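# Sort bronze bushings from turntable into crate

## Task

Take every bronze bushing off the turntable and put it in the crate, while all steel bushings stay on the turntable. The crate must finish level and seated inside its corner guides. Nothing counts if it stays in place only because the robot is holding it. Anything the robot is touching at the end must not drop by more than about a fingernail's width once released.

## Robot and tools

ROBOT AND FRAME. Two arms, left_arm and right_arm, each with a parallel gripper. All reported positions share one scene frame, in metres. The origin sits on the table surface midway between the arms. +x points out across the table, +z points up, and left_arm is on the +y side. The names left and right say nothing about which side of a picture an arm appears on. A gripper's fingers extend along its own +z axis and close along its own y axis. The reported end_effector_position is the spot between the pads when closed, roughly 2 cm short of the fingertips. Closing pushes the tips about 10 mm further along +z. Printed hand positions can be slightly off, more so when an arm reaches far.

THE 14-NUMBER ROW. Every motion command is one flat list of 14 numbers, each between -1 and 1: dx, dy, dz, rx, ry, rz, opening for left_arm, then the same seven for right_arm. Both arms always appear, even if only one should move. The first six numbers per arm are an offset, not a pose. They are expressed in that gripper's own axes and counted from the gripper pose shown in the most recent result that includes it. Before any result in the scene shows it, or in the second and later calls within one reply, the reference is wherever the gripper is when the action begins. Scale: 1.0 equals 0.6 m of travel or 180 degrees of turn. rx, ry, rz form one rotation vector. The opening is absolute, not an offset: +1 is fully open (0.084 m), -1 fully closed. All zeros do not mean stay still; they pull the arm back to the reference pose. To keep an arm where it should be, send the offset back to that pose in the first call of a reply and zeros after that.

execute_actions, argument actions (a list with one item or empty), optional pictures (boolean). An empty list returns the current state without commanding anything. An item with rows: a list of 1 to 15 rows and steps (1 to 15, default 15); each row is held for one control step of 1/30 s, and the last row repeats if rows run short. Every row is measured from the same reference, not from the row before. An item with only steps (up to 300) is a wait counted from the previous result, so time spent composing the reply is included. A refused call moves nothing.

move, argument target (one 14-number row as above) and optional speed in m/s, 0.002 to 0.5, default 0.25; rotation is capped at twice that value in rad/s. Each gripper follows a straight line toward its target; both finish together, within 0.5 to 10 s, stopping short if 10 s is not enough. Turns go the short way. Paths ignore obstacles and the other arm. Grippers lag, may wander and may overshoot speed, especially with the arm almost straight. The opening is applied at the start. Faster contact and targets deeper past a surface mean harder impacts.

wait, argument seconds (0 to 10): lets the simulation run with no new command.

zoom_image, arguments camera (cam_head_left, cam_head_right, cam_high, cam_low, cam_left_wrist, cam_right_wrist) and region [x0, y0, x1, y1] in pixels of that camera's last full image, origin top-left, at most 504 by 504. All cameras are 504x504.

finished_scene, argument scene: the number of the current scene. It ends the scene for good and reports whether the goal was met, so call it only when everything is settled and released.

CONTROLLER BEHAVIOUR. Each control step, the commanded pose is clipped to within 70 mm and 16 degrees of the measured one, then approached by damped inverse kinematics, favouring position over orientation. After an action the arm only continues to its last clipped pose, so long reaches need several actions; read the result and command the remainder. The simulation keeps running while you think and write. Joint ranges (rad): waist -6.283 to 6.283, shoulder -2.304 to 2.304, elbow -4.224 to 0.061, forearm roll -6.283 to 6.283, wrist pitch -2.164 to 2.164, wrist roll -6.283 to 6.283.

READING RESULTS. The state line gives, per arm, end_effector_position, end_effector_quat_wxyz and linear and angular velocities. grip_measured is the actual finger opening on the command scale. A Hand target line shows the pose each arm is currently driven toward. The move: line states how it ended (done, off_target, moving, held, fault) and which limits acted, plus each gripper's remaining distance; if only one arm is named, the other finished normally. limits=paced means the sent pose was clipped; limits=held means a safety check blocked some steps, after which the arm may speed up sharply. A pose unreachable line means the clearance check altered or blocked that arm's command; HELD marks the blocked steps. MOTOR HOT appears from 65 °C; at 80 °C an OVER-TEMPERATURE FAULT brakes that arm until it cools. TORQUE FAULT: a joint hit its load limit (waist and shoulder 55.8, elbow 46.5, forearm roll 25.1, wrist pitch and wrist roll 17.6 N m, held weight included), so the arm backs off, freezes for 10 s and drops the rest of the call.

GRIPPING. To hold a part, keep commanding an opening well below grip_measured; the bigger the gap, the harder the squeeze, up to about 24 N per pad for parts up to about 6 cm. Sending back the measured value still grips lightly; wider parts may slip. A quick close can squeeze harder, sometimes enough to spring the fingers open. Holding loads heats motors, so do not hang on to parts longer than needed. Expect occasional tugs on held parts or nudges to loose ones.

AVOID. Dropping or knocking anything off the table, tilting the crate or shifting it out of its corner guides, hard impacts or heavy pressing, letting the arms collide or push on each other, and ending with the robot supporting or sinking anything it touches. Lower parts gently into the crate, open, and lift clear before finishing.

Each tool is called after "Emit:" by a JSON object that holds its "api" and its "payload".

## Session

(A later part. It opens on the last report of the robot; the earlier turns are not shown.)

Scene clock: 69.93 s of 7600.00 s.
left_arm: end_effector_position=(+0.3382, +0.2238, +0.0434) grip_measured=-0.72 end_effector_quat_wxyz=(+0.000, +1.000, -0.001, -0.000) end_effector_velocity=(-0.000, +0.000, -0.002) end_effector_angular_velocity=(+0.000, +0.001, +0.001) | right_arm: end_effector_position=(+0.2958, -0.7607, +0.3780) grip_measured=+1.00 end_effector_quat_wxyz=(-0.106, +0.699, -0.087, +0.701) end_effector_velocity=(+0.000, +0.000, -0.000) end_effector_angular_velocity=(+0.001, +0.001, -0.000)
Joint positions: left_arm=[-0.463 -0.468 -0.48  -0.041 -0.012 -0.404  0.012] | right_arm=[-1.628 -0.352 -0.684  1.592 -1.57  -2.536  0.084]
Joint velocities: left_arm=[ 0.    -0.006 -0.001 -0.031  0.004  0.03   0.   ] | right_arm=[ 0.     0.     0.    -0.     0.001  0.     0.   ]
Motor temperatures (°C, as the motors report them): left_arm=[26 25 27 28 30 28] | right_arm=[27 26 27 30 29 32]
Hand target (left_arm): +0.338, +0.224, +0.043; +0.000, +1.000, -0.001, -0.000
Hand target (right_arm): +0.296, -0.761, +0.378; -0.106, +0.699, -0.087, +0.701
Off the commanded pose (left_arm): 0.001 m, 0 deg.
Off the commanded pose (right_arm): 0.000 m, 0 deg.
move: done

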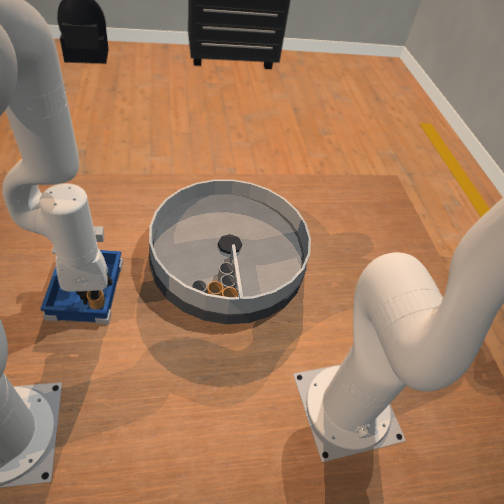

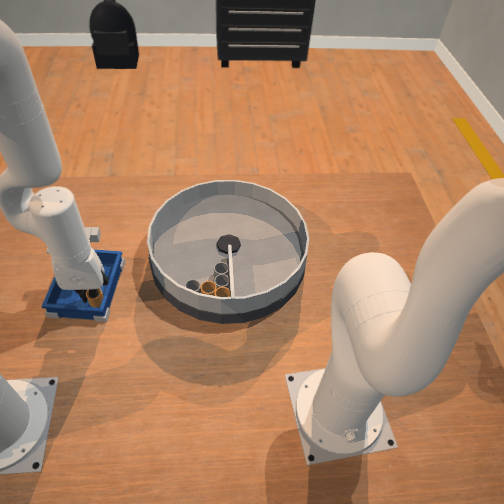

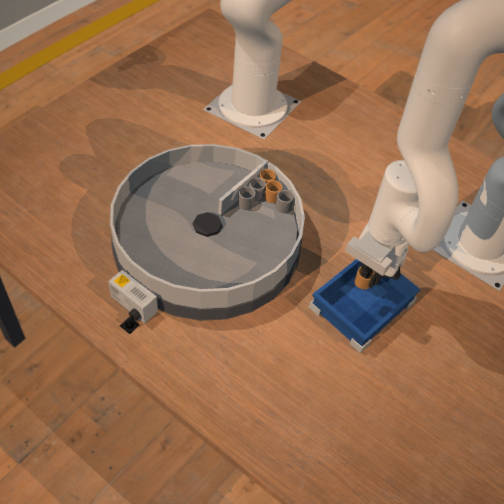

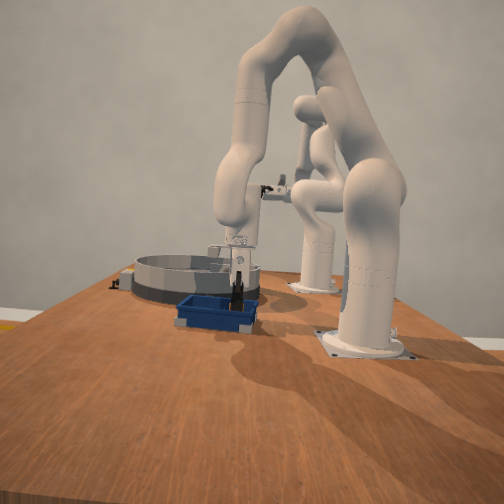

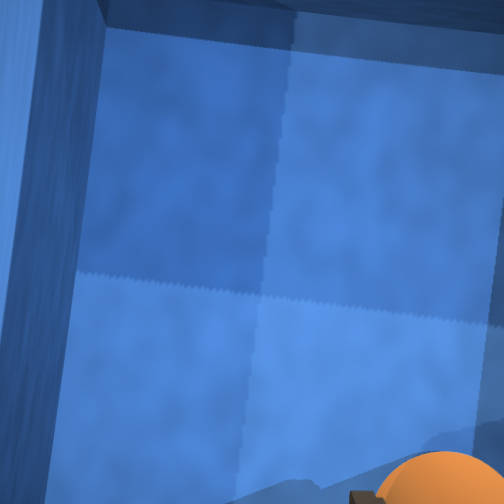

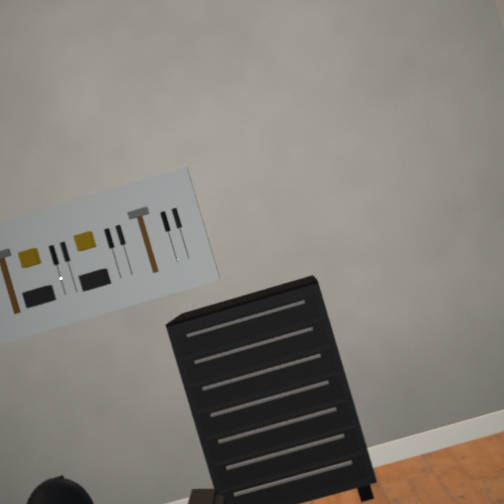

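Emit:
{"api": "move", "payload": {"target": [0,0.015,0.0015,0,0,0,-0.52,0,0,0,0,0,0,1], "speed": 0.012}}

Scene clock: 71.63 s of 7600.00 s.
left_arm: end_effector_position=(+0.3379, +0.2151, +0.0425) grip_measured=-0.54 end_effector_quat_wxyz=(+0.000, +1.000, -0.001, -0.000) end_effector_velocity=(+0.002, -0.002, +0.000) end_effector_angular_velocity=(-0.002, -0.005, +0.001) | right_arm: end_effector_position=(+0.2958, -0.7607, +0.3780) grip_measured=+1.00 end_effector_quat_wxyz=(-0.106, +0.699, -0.087, +0.701) end_effector_velocity=(-0.000, -0.000, +0.000) end_effector_angular_velocity=(-0.000, -0.001, -0.001)
Joint positions: left_arm=[-0.487 -0.476 -0.491 -0.052 -0.015 -0.416  0.02 ] | right_arm=[-1.628 -0.352 -0.684  1.592 -1.57  -2.536  0.084]
Joint velocities: left_arm=[-0.003 -0.001 -0.003  0.007  0.002 -0.011 -0.   ] | right_arm=[-0.001  0.     0.     0.    -0.001 -0.     0.   ]
Motor temperatures (°C, as the motors report them): left_arm=[26 25 27 28 30 28] | right_arm=[27 26 27 30 29 32]
Hand target (left_arm): +0.338, +0.215, +0.043; +0.000, +1.000, -0.001, -0.000
Hand target (right_arm): +0.296, -0.761, +0.378; -0.106, +0.699, -0.087, +0.701
Off the commanded pose (left_arm): 0.000 m, 0 deg.
Off the commanded pose (right_arm): 0.000 m, 0 deg.
move: done

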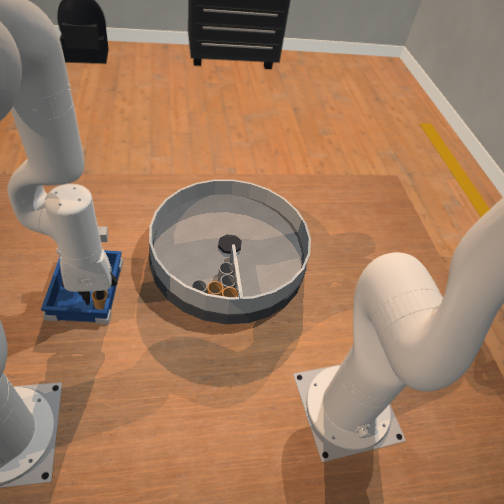

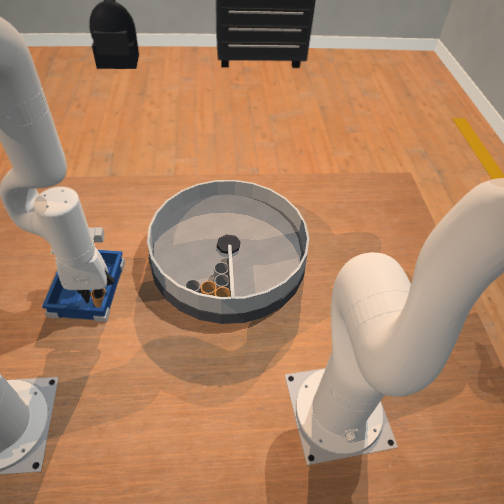

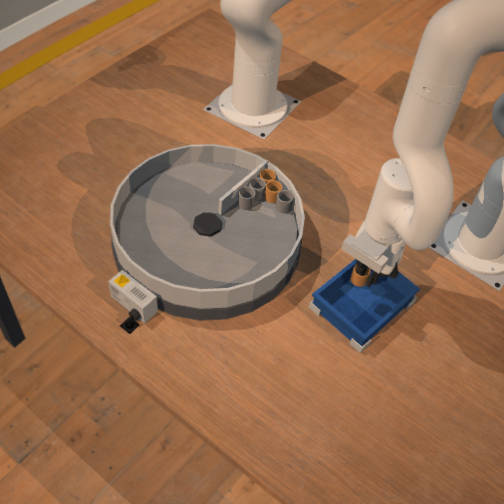

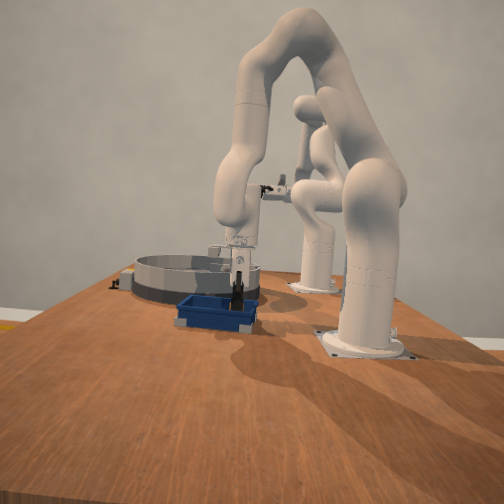

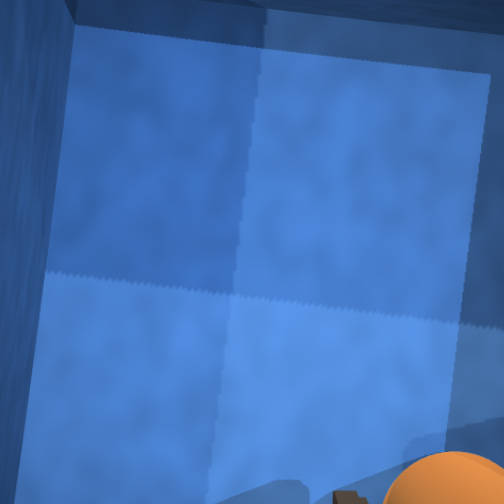

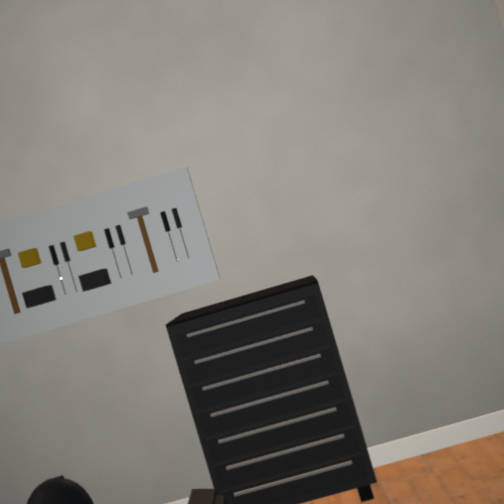

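Emit:
{"api": "move", "payload": {"target": [0,0.004,0,0,0,0,-0.52,0,0,0,0,0,0,1], "speed": 0.01}}

Emit:
{"api": "move", "payload": {"target": [0,0,-0.012,0,0,0,-0.52,0,0,0,0,0,0,1], "speed": 0.015}}

Emit:
{"api": "zoom_image", "payload": {"camera": "cam_head_left", "region": [65,265,125,325]}}

Scene clock: 73.40 s of 7600.00 s.
left_arm: end_effector_position=(+0.3379, +0.2129, +0.0424) grip_measured=-0.54 end_effector_quat_wxyz=(+0.000, +1.000, -0.001, -0.001) end_effector_velocity=(-0.000, -0.000, -0.000) end_effector_angular_velocity=(+0.000, +0.000, +0.001) | right_arm: end_effector_position=(+0.2958, -0.7607, +0.3780) grip_measured=+1.00 end_effector_quat_wxyz=(-0.106, +0.699, -0.087, +0.701) end_effector_velocity=(+0.000, -0.000, -0.001) end_effector_angular_velocity=(+0.002, +0.002, -0.000)
Joint positions: left_arm=[-0.493 -0.477 -0.493 -0.053 -0.017 -0.421  0.02 ] | right_arm=[-1.628 -0.352 -0.684  1.592 -1.57  -2.536  0.084]
Joint velocities: left_arm=[-0.001 -0.001 -0.     0.003 -0.    -0.004 -0.   ] | right_arm=[ 0.    -0.002 -0.     0.     0.002 -0.    -0.   ]
Motor temperatures (°C, as the motors report them): left_arm=[26 25 27 28 30 28] | right_arm=[27 26 27 30 29 32]
Hand target (left_arm): +0.338, +0.213, +0.042; +0.000, +1.000, -0.001, -0.000
Hand target (right_arm): +0.296, -0.761, +0.378; -0.106, +0.699, -0.087, +0.701
Off the commanded pose (left_arm): 0.000 m, 0 deg.
Off the commanded pose (right_arm): 0.000 m, 0 deg.
move: done

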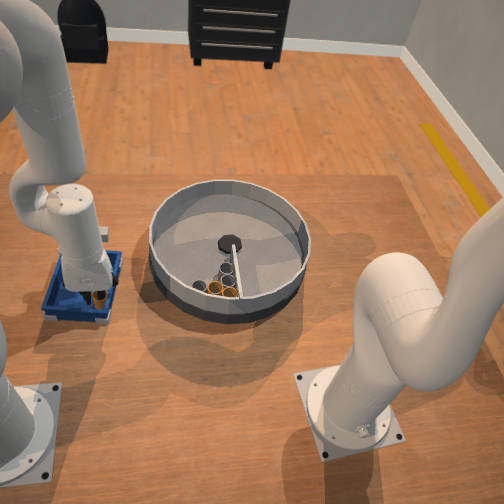

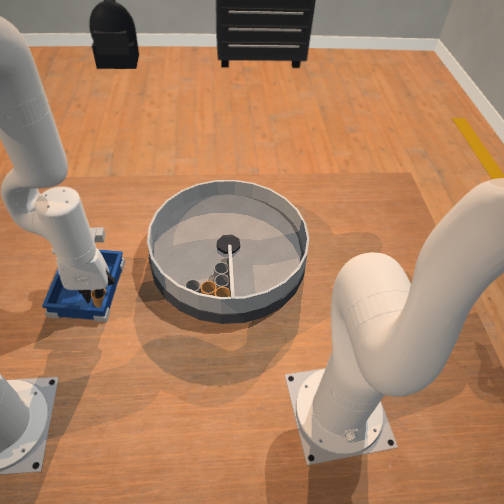

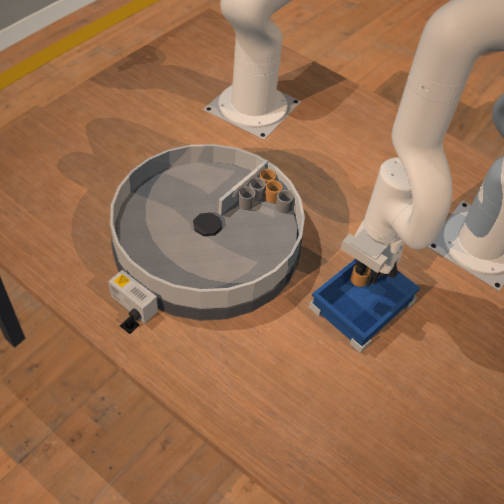

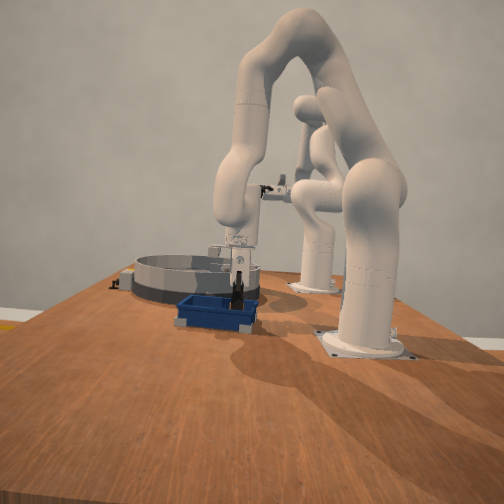

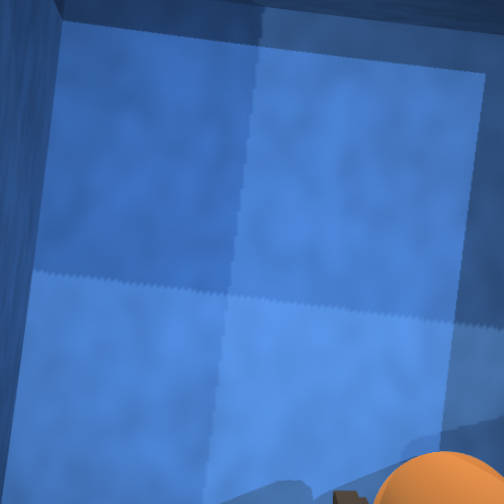

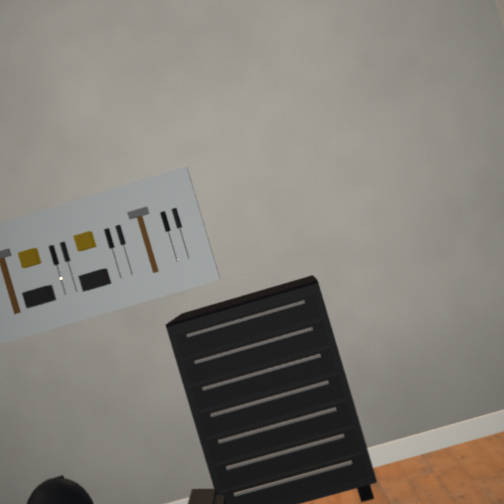

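Scene clock: 74.10 s of 7600.00 s.
left_arm: end_effector_position=(+0.3380, +0.2128, +0.0495) grip_measured=-0.54 end_effector_quat_wxyz=(+0.001, +1.000, -0.001, -0.001) end_effector_velocity=(-0.000, +0.000, +0.001) end_effector_angular_velocity=(+0.001, +0.001, -0.000) | right_arm: end_effector_position=(+0.2958, -0.7607, +0.3780) grip_measured=+1.00 end_effector_quat_wxyz=(-0.106, +0.699, -0.087, +0.701) end_effector_velocity=(+0.000, +0.000, +0.000) end_effector_angular_velocity=(-0.000, -0.001, +0.001)
Joint positions: left_arm=[-0.492 -0.454 -0.489 -0.041 -0.036 -0.433  0.02 ] | right_arm=[-1.628 -0.352 -0.684  1.592 -1.57  -2.536  0.084]
Joint velocities: left_arm=[-0.     0.004  0.001  0.025 -0.004 -0.025  0.   ] | right_arm=[ 0.     0.     0.    -0.    -0.001 -0.    -0.   ]
Motor temperatures (°C, as the motors report them): left_arm=[26 25 27 28 30 28] | right_arm=[27 26 27 30 29 32]
Hand target (left_arm): +0.338, +0.213, +0.050; +0.000, +1.000, -0.001, -0.001
Hand target (right_arm): +0.296, -0.761, +0.378; -0.106, +0.699, -0.087, +0.701
Off the commanded pose (left_arm): 0.000 m, 0 deg.
Off the commanded pose (right_arm): 0.000 m, 0 deg.
move: done

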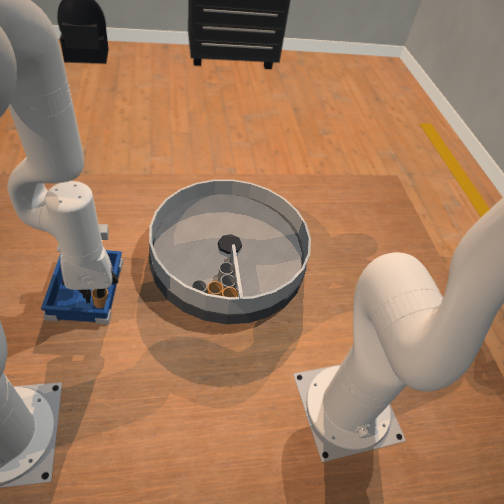

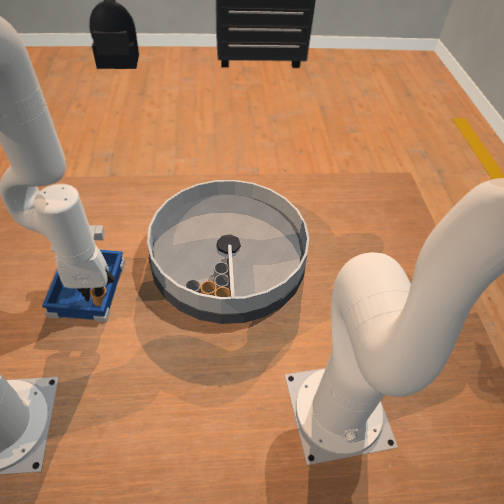

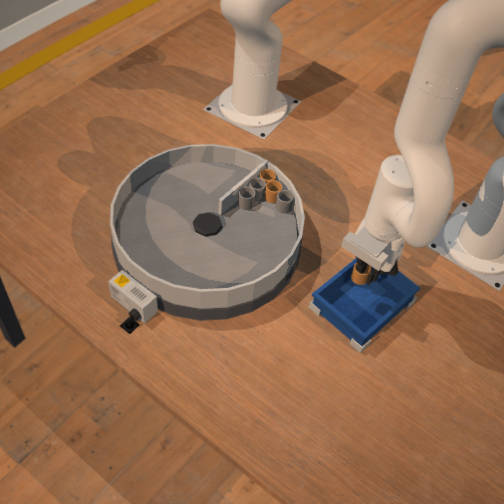

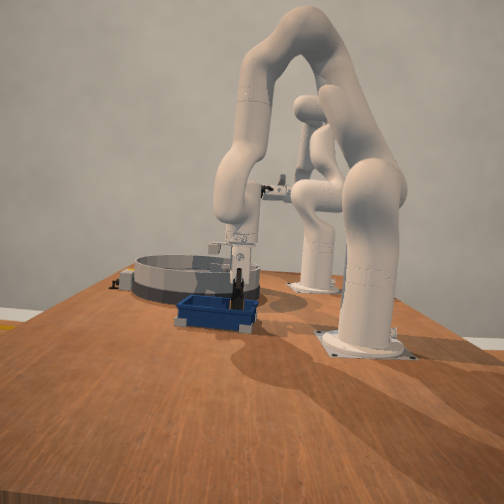

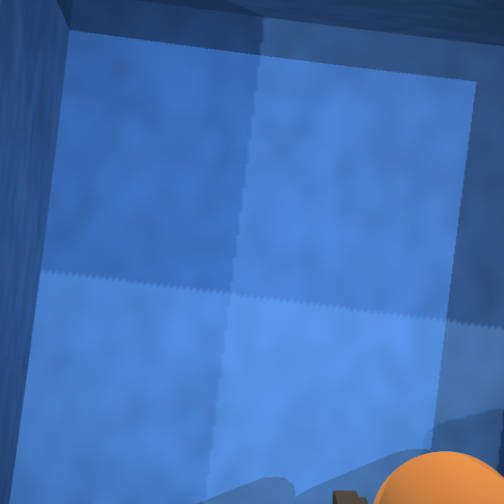

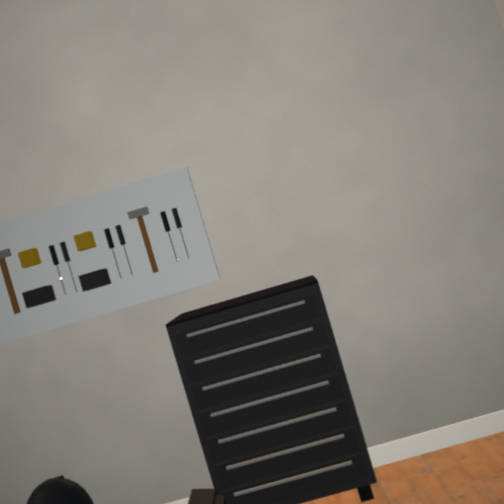

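Region (65, 265, 125, 325) of cam_head_left's 504x504 image, scaled by 8.400, with more detail than that image has.

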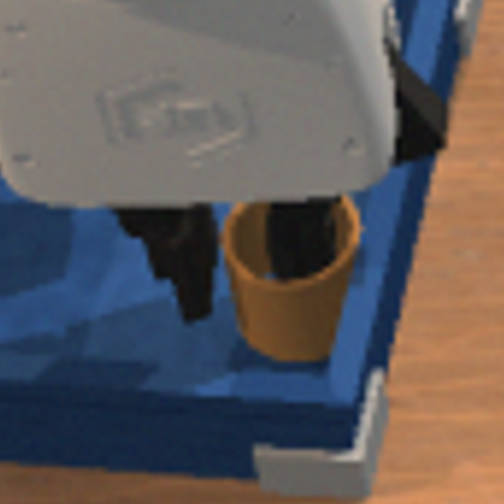

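Emit:
{"api": "move", "payload": {"target": [0,0,0.011,0,0,0,-0.52,0,0,0,0,0,0,1], "speed": 0.015}}

Emit:
{"api": "move", "payload": {"target": [0,0,0,0,0,0,-0.39,0,0,0,0,0,0,1]}}

Emit:
{"api": "move", "payload": {"target": [0,0,-0.012,0,0,0,-0.39,0,0,0,0,0,0,1], "speed": 0.015}}

Emit:
{"api": "zoom_image", "payload": {"camera": "cam_high", "region": [335,240,395,300]}}

Scene clock: 77.17 s of 7600.00 s.
left_arm: end_effector_position=(+0.3378, +0.2129, +0.0430) grip_measured=-0.54 end_effector_quat_wxyz=(+0.000, +1.000, -0.001, -0.001) end_effector_velocity=(+0.000, -0.000, -0.001) end_effector_angular_velocity=(-0.000, -0.001, -0.000) | right_arm: end_effector_position=(+0.2958, -0.7607, +0.3780) grip_measured=+1.00 end_effector_quat_wxyz=(-0.106, +0.699, -0.087, +0.701) end_effector_velocity=(+0.000, +0.000, +0.000) end_effector_angular_velocity=(-0.000, -0.001, +0.000)
Joint positions: left_arm=[-0.493 -0.475 -0.493 -0.048 -0.019 -0.427  0.02 ] | right_arm=[-1.628 -0.352 -0.684  1.592 -1.57  -2.536  0.084]
Joint velocities: left_arm=[ 0.    -0.003 -0.001 -0.015  0.003  0.016 -0.   ] | right_arm=[ 0.     0.    -0.     0.    -0.001 -0.    -0.   ]
Motor temperatures (°C, as the motors report them): left_arm=[26 25 27 28 30 28] | right_arm=[27 26 27 30 29 32]
Hand target (left_arm): +0.338, +0.213, +0.043; +0.000, +1.000, -0.001, -0.000
Hand target (right_arm): +0.296, -0.761, +0.378; -0.106, +0.699, -0.087, +0.701
Off the commanded pose (left_arm): 0.000 m, 0 deg.
Off the commanded pose (right_arm): 0.000 m, 0 deg.
move: done

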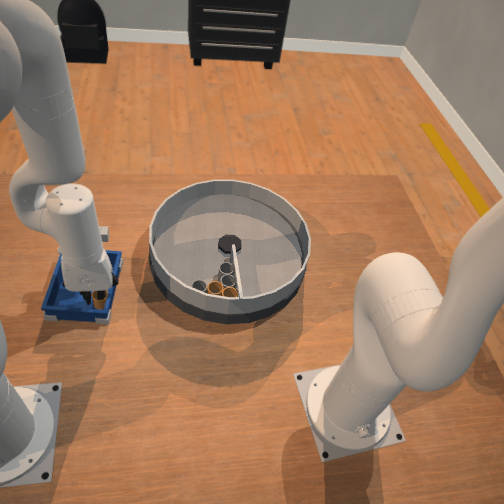

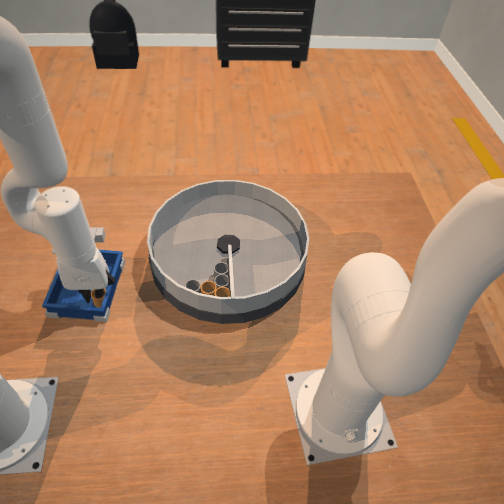

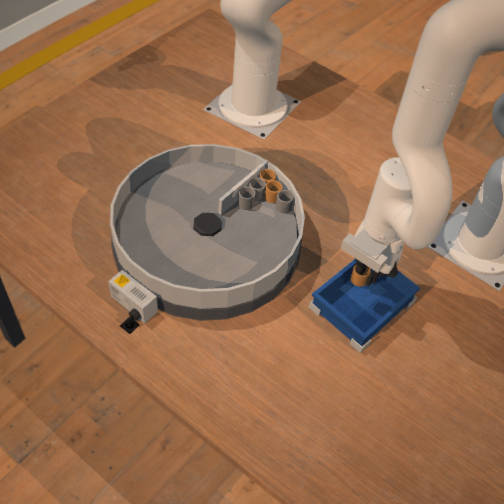

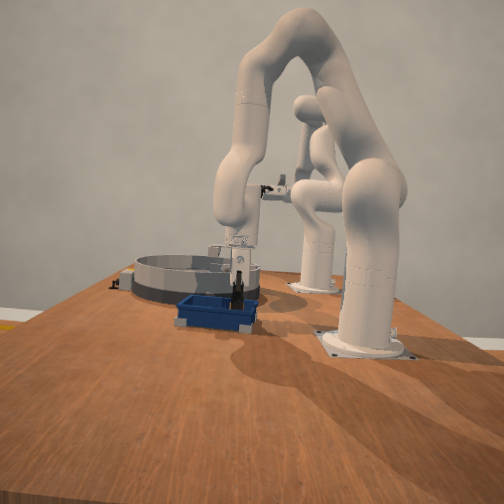

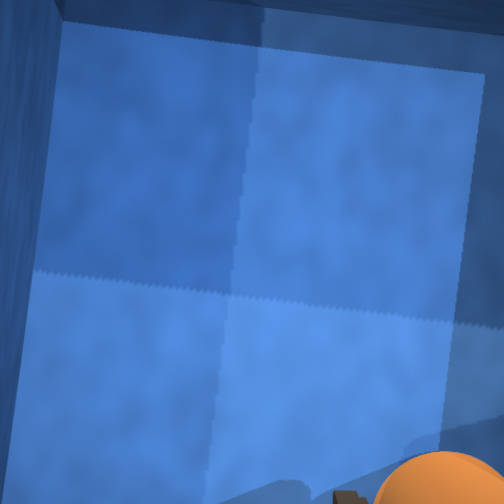

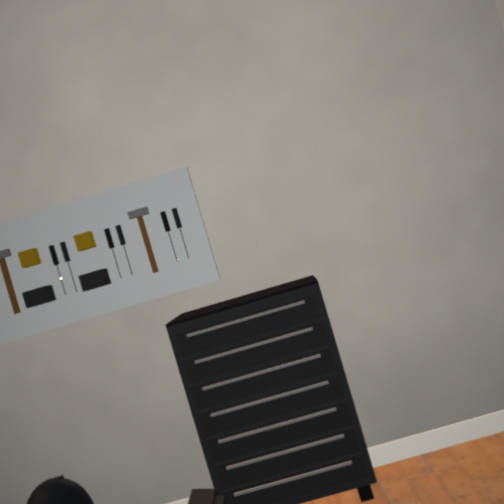

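Scene clock: 77.67 s of 7600.00 s.
left_arm: end_effector_position=(+0.3375, +0.2131, +0.0430) grip_measured=-0.42 end_effector_quat_wxyz=(-0.000, +1.000, -0.001, -0.001) end_effector_velocity=(+0.000, -0.000, -0.000) end_effector_angular_velocity=(-0.000, -0.001, -0.001) | right_arm: end_effector_position=(+0.2958, -0.7607, +0.3780) grip_measured=+1.00 end_effector_quat_wxyz=(-0.106, +0.699, -0.087, +0.701) end_effector_velocity=(+0.000, -0.000, +0.000) end_effector_angular_velocity=(-0.001, +0.000, +0.000)
Joint positions: left_arm=[-0.493 -0.475 -0.493 -0.048 -0.019 -0.426  0.026] | right_arm=[-1.628 -0.352 -0.684  1.592 -1.57  -2.536  0.084]
Joint velocities: left_arm=[-0.001 -0.    -0.     0.     0.001 -0.    -0.   ] | right_arm=[ 0.    -0.    -0.001 -0.     0.    -0.    -0.   ]
Motor temperatures (°C, as the motors report them): left_arm=[26 25 27 28 30 28] | right_arm=[27 26 27 30 29 32]
Hand target (left_arm): +0.338, +0.213, +0.043; +0.000, +1.000, -0.001, -0.001
Hand target (right_arm): +0.296, -0.761, +0.378; -0.106, +0.699, -0.087, +0.701
Off the commanded pose (left_arm): 0.000 m, 0 deg.
Off the commanded pose (right_arm): 0.000 m, 0 deg.
move: done

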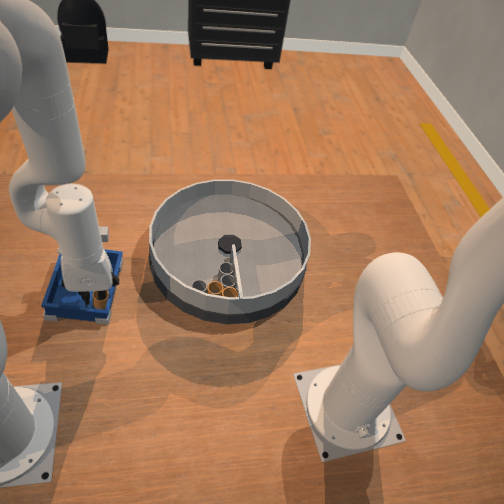

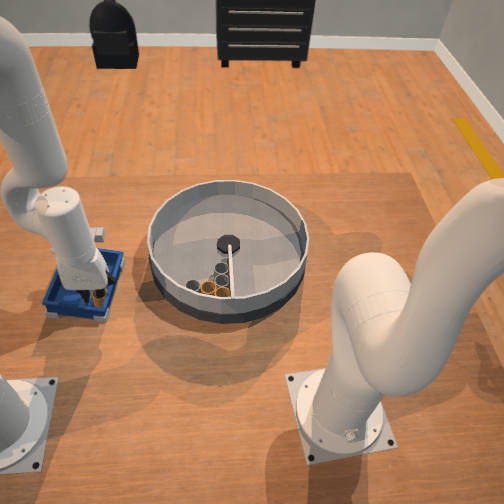

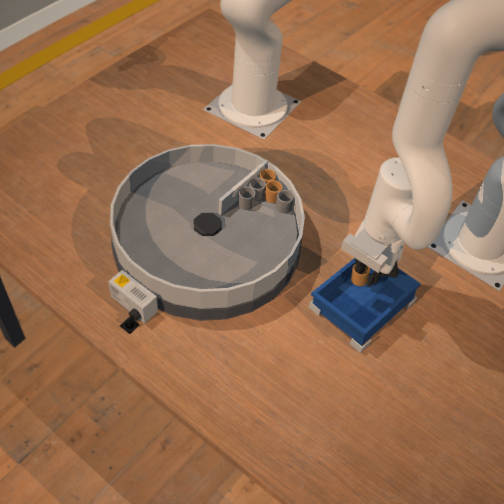

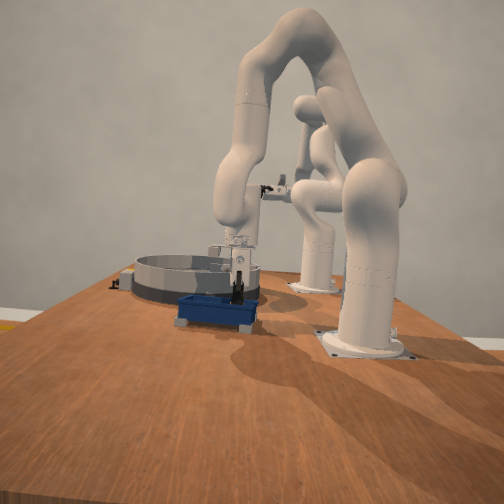

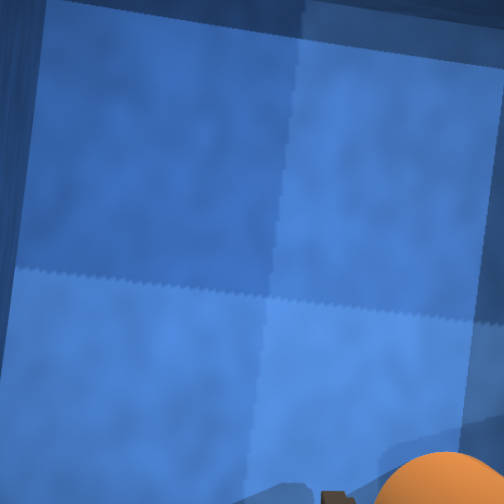

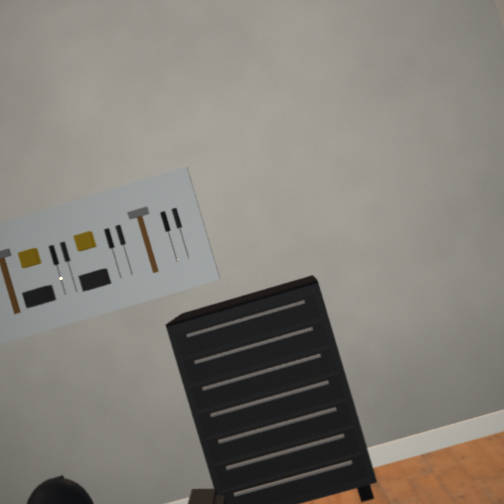

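Scene clock: 78.37 s of 7600.00 s.
left_arm: end_effector_position=(+0.3379, +0.2129, +0.0501) grip_measured=-0.41 end_effector_quat_wxyz=(+0.000, +1.000, -0.001, -0.001) end_effector_velocity=(-0.002, +0.001, +0.001) end_effector_angular_velocity=(+0.003, +0.004, +0.002) | right_arm: end_effector_position=(+0.2958, -0.7607, +0.3780) grip_measured=+1.00 end_effector_quat_wxyz=(-0.106, +0.699, -0.087, +0.701) end_effector_velocity=(+0.000, +0.000, -0.000) end_effector_angular_velocity=(+0.001, -0.000, +0.000)
Joint positions: left_arm=[-0.492 -0.452 -0.489 -0.037 -0.038 -0.437  0.026] | right_arm=[-1.628 -0.352 -0.684  1.592 -1.57  -2.536  0.084]
Joint velocities: left_arm=[ 0.001  0.004  0.002  0.023 -0.006 -0.024  0.   ] | right_arm=[ 0.    -0.001  0.001 -0.    -0.001 -0.     0.   ]
Motor temperatures (°C, as the motors report them): left_arm=[26 25 27 28 30 28] | right_arm=[27 26 27 30 29 32]
Hand target (left_arm): +0.338, +0.213, +0.050; +0.000, +1.000, -0.001, -0.001
Hand target (right_arm): +0.296, -0.761, +0.378; -0.106, +0.699, -0.087, +0.701
Off the commanded pose (left_arm): 0.000 m, 0 deg.
Off the commanded pose (right_arm): 0.000 m, 0 deg.
move: done

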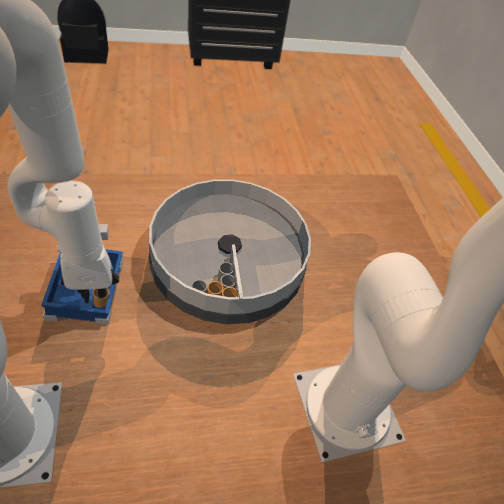

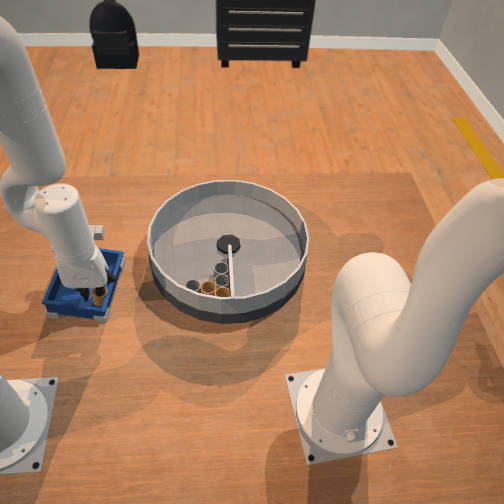

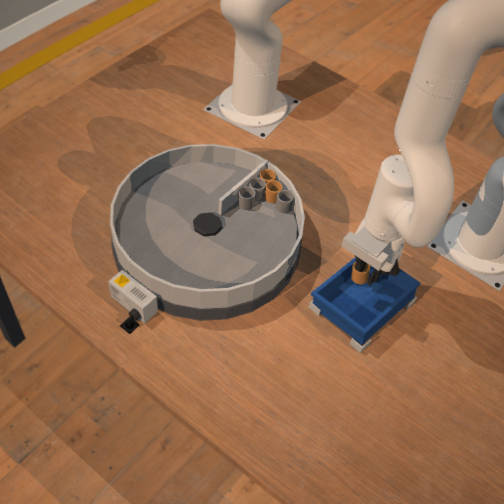

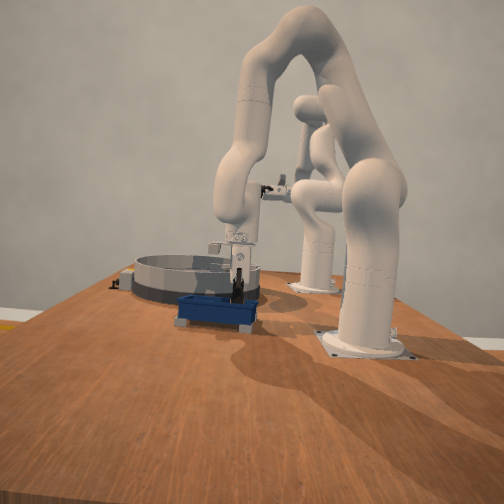

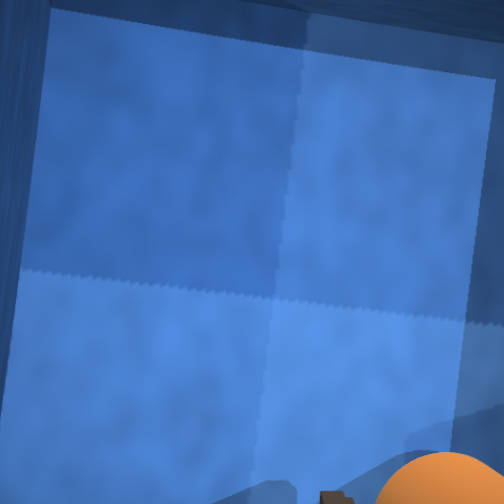

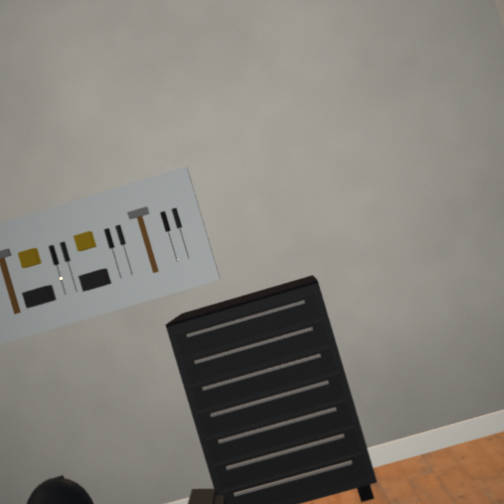

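Region (335, 240, 395, 300) of cam_high's 504x504 image, scaled by 8.400, with more detail than that image has.

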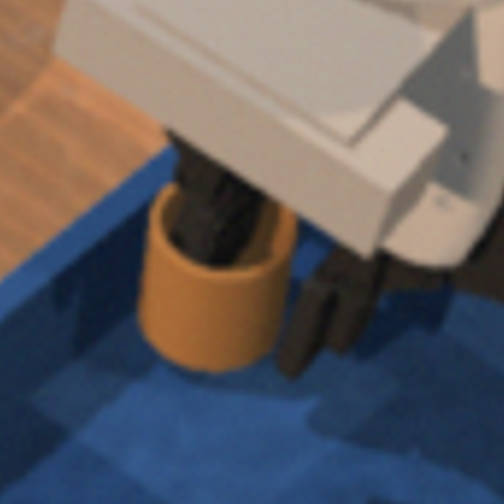

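Crate is tilting; back off.

Emit:
{"api": "move", "payload": {"target": [0,-0.015,0,0,0,0,-0.39,0,0,0,0,0,0,1], "speed": 0.008}}

Emit:
{"api": "zoom_image", "payload": {"camera": "cam_low", "region": [160,240,280,340]}}

Scene clock: 80.40 s of 7600.00 s.
left_arm: end_effector_position=(+0.3378, +0.2218, +0.0501) grip_measured=-0.41 end_effector_quat_wxyz=(+0.000, +1.000, -0.001, -0.001) end_effector_velocity=(+0.000, +0.001, +0.000) end_effector_angular_velocity=(-0.000, +0.000, -0.000) | right_arm: end_effector_position=(+0.2958, -0.7607, +0.3780) grip_measured=+1.00 end_effector_quat_wxyz=(-0.106, +0.699, -0.087, +0.701) end_effector_velocity=(-0.000, +0.000, -0.000) end_effector_angular_velocity=(+0.001, -0.000, -0.000)
Joint positions: left_arm=[-0.469 -0.447 -0.479 -0.036 -0.033 -0.415  0.026] | right_arm=[-1.628 -0.352 -0.684  1.592 -1.57  -2.536  0.084]
Joint velocities: left_arm=[ 0.002  0.     0.001 -0.013  0.     0.015  0.   ] | right_arm=[-0. -0.  0. -0. -0. -0. -0.]
Motor temperatures (°C, as the motors report them): left_arm=[26 25 27 28 30 28] | right_arm=[27 26 27 30 29 32]
Hand target (left_arm): +0.338, +0.222, +0.050; +0.000, +1.000, -0.001, -0.001
Hand target (right_arm): +0.296, -0.761, +0.378; -0.106, +0.699, -0.087, +0.701
Off the commanded pose (left_arm): 0.000 m, 0 deg.
Off the commanded pose (right_arm): 0.000 m, 0 deg.
move: done

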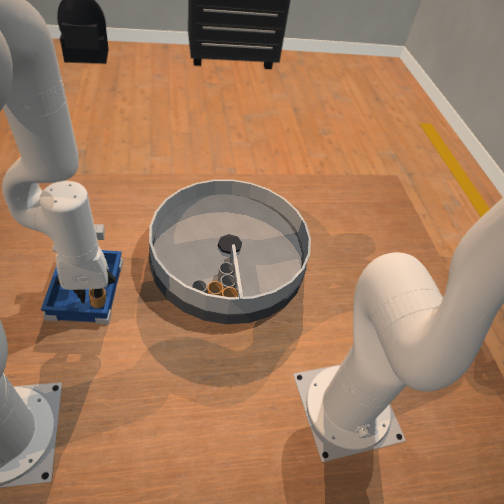

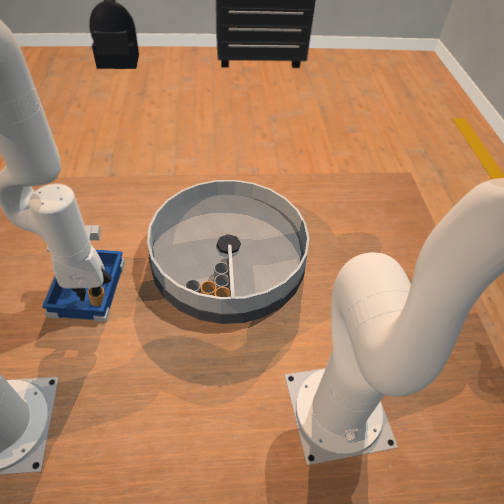

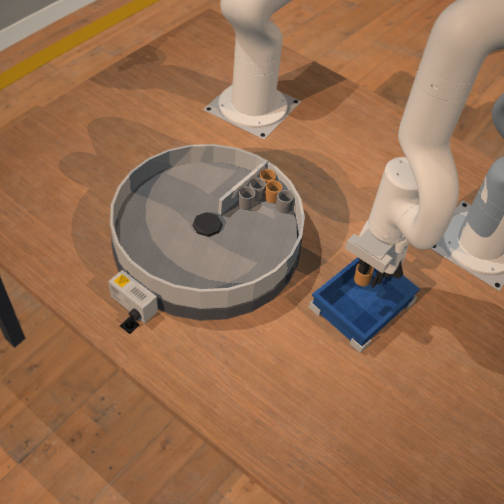

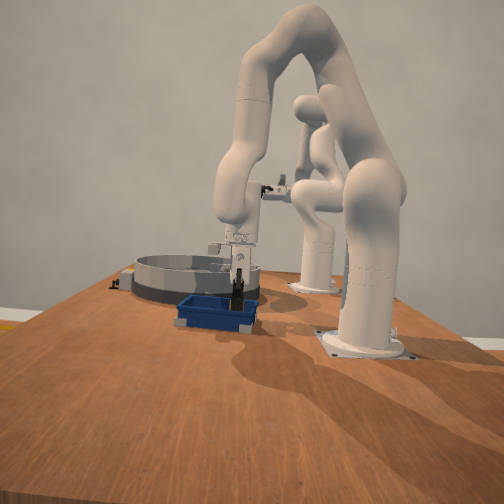

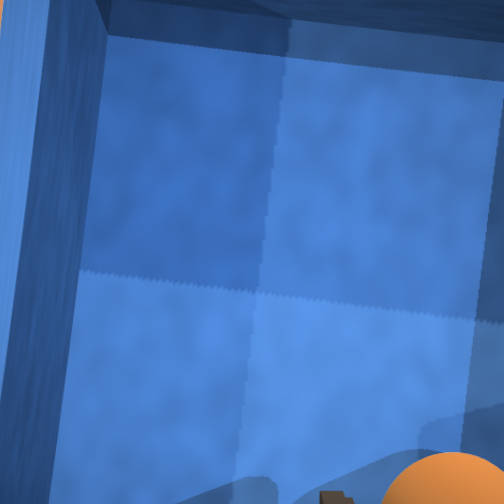

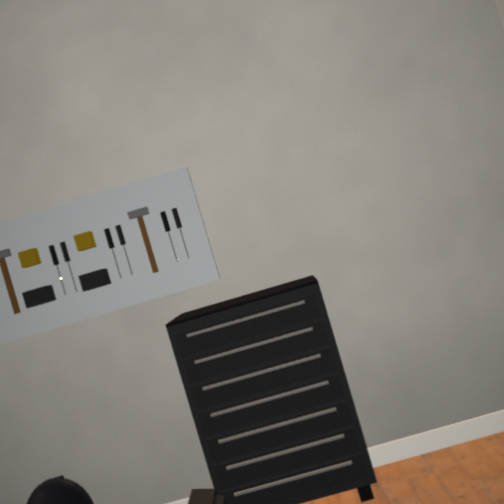

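Region (160, 240, 280, 340) of cam_low's 504x504 image, scaled by 4.200, with more detail than that image has.

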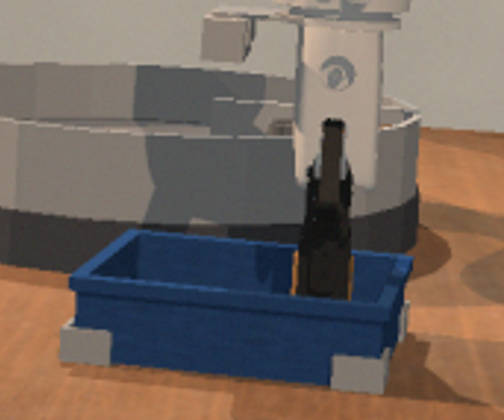

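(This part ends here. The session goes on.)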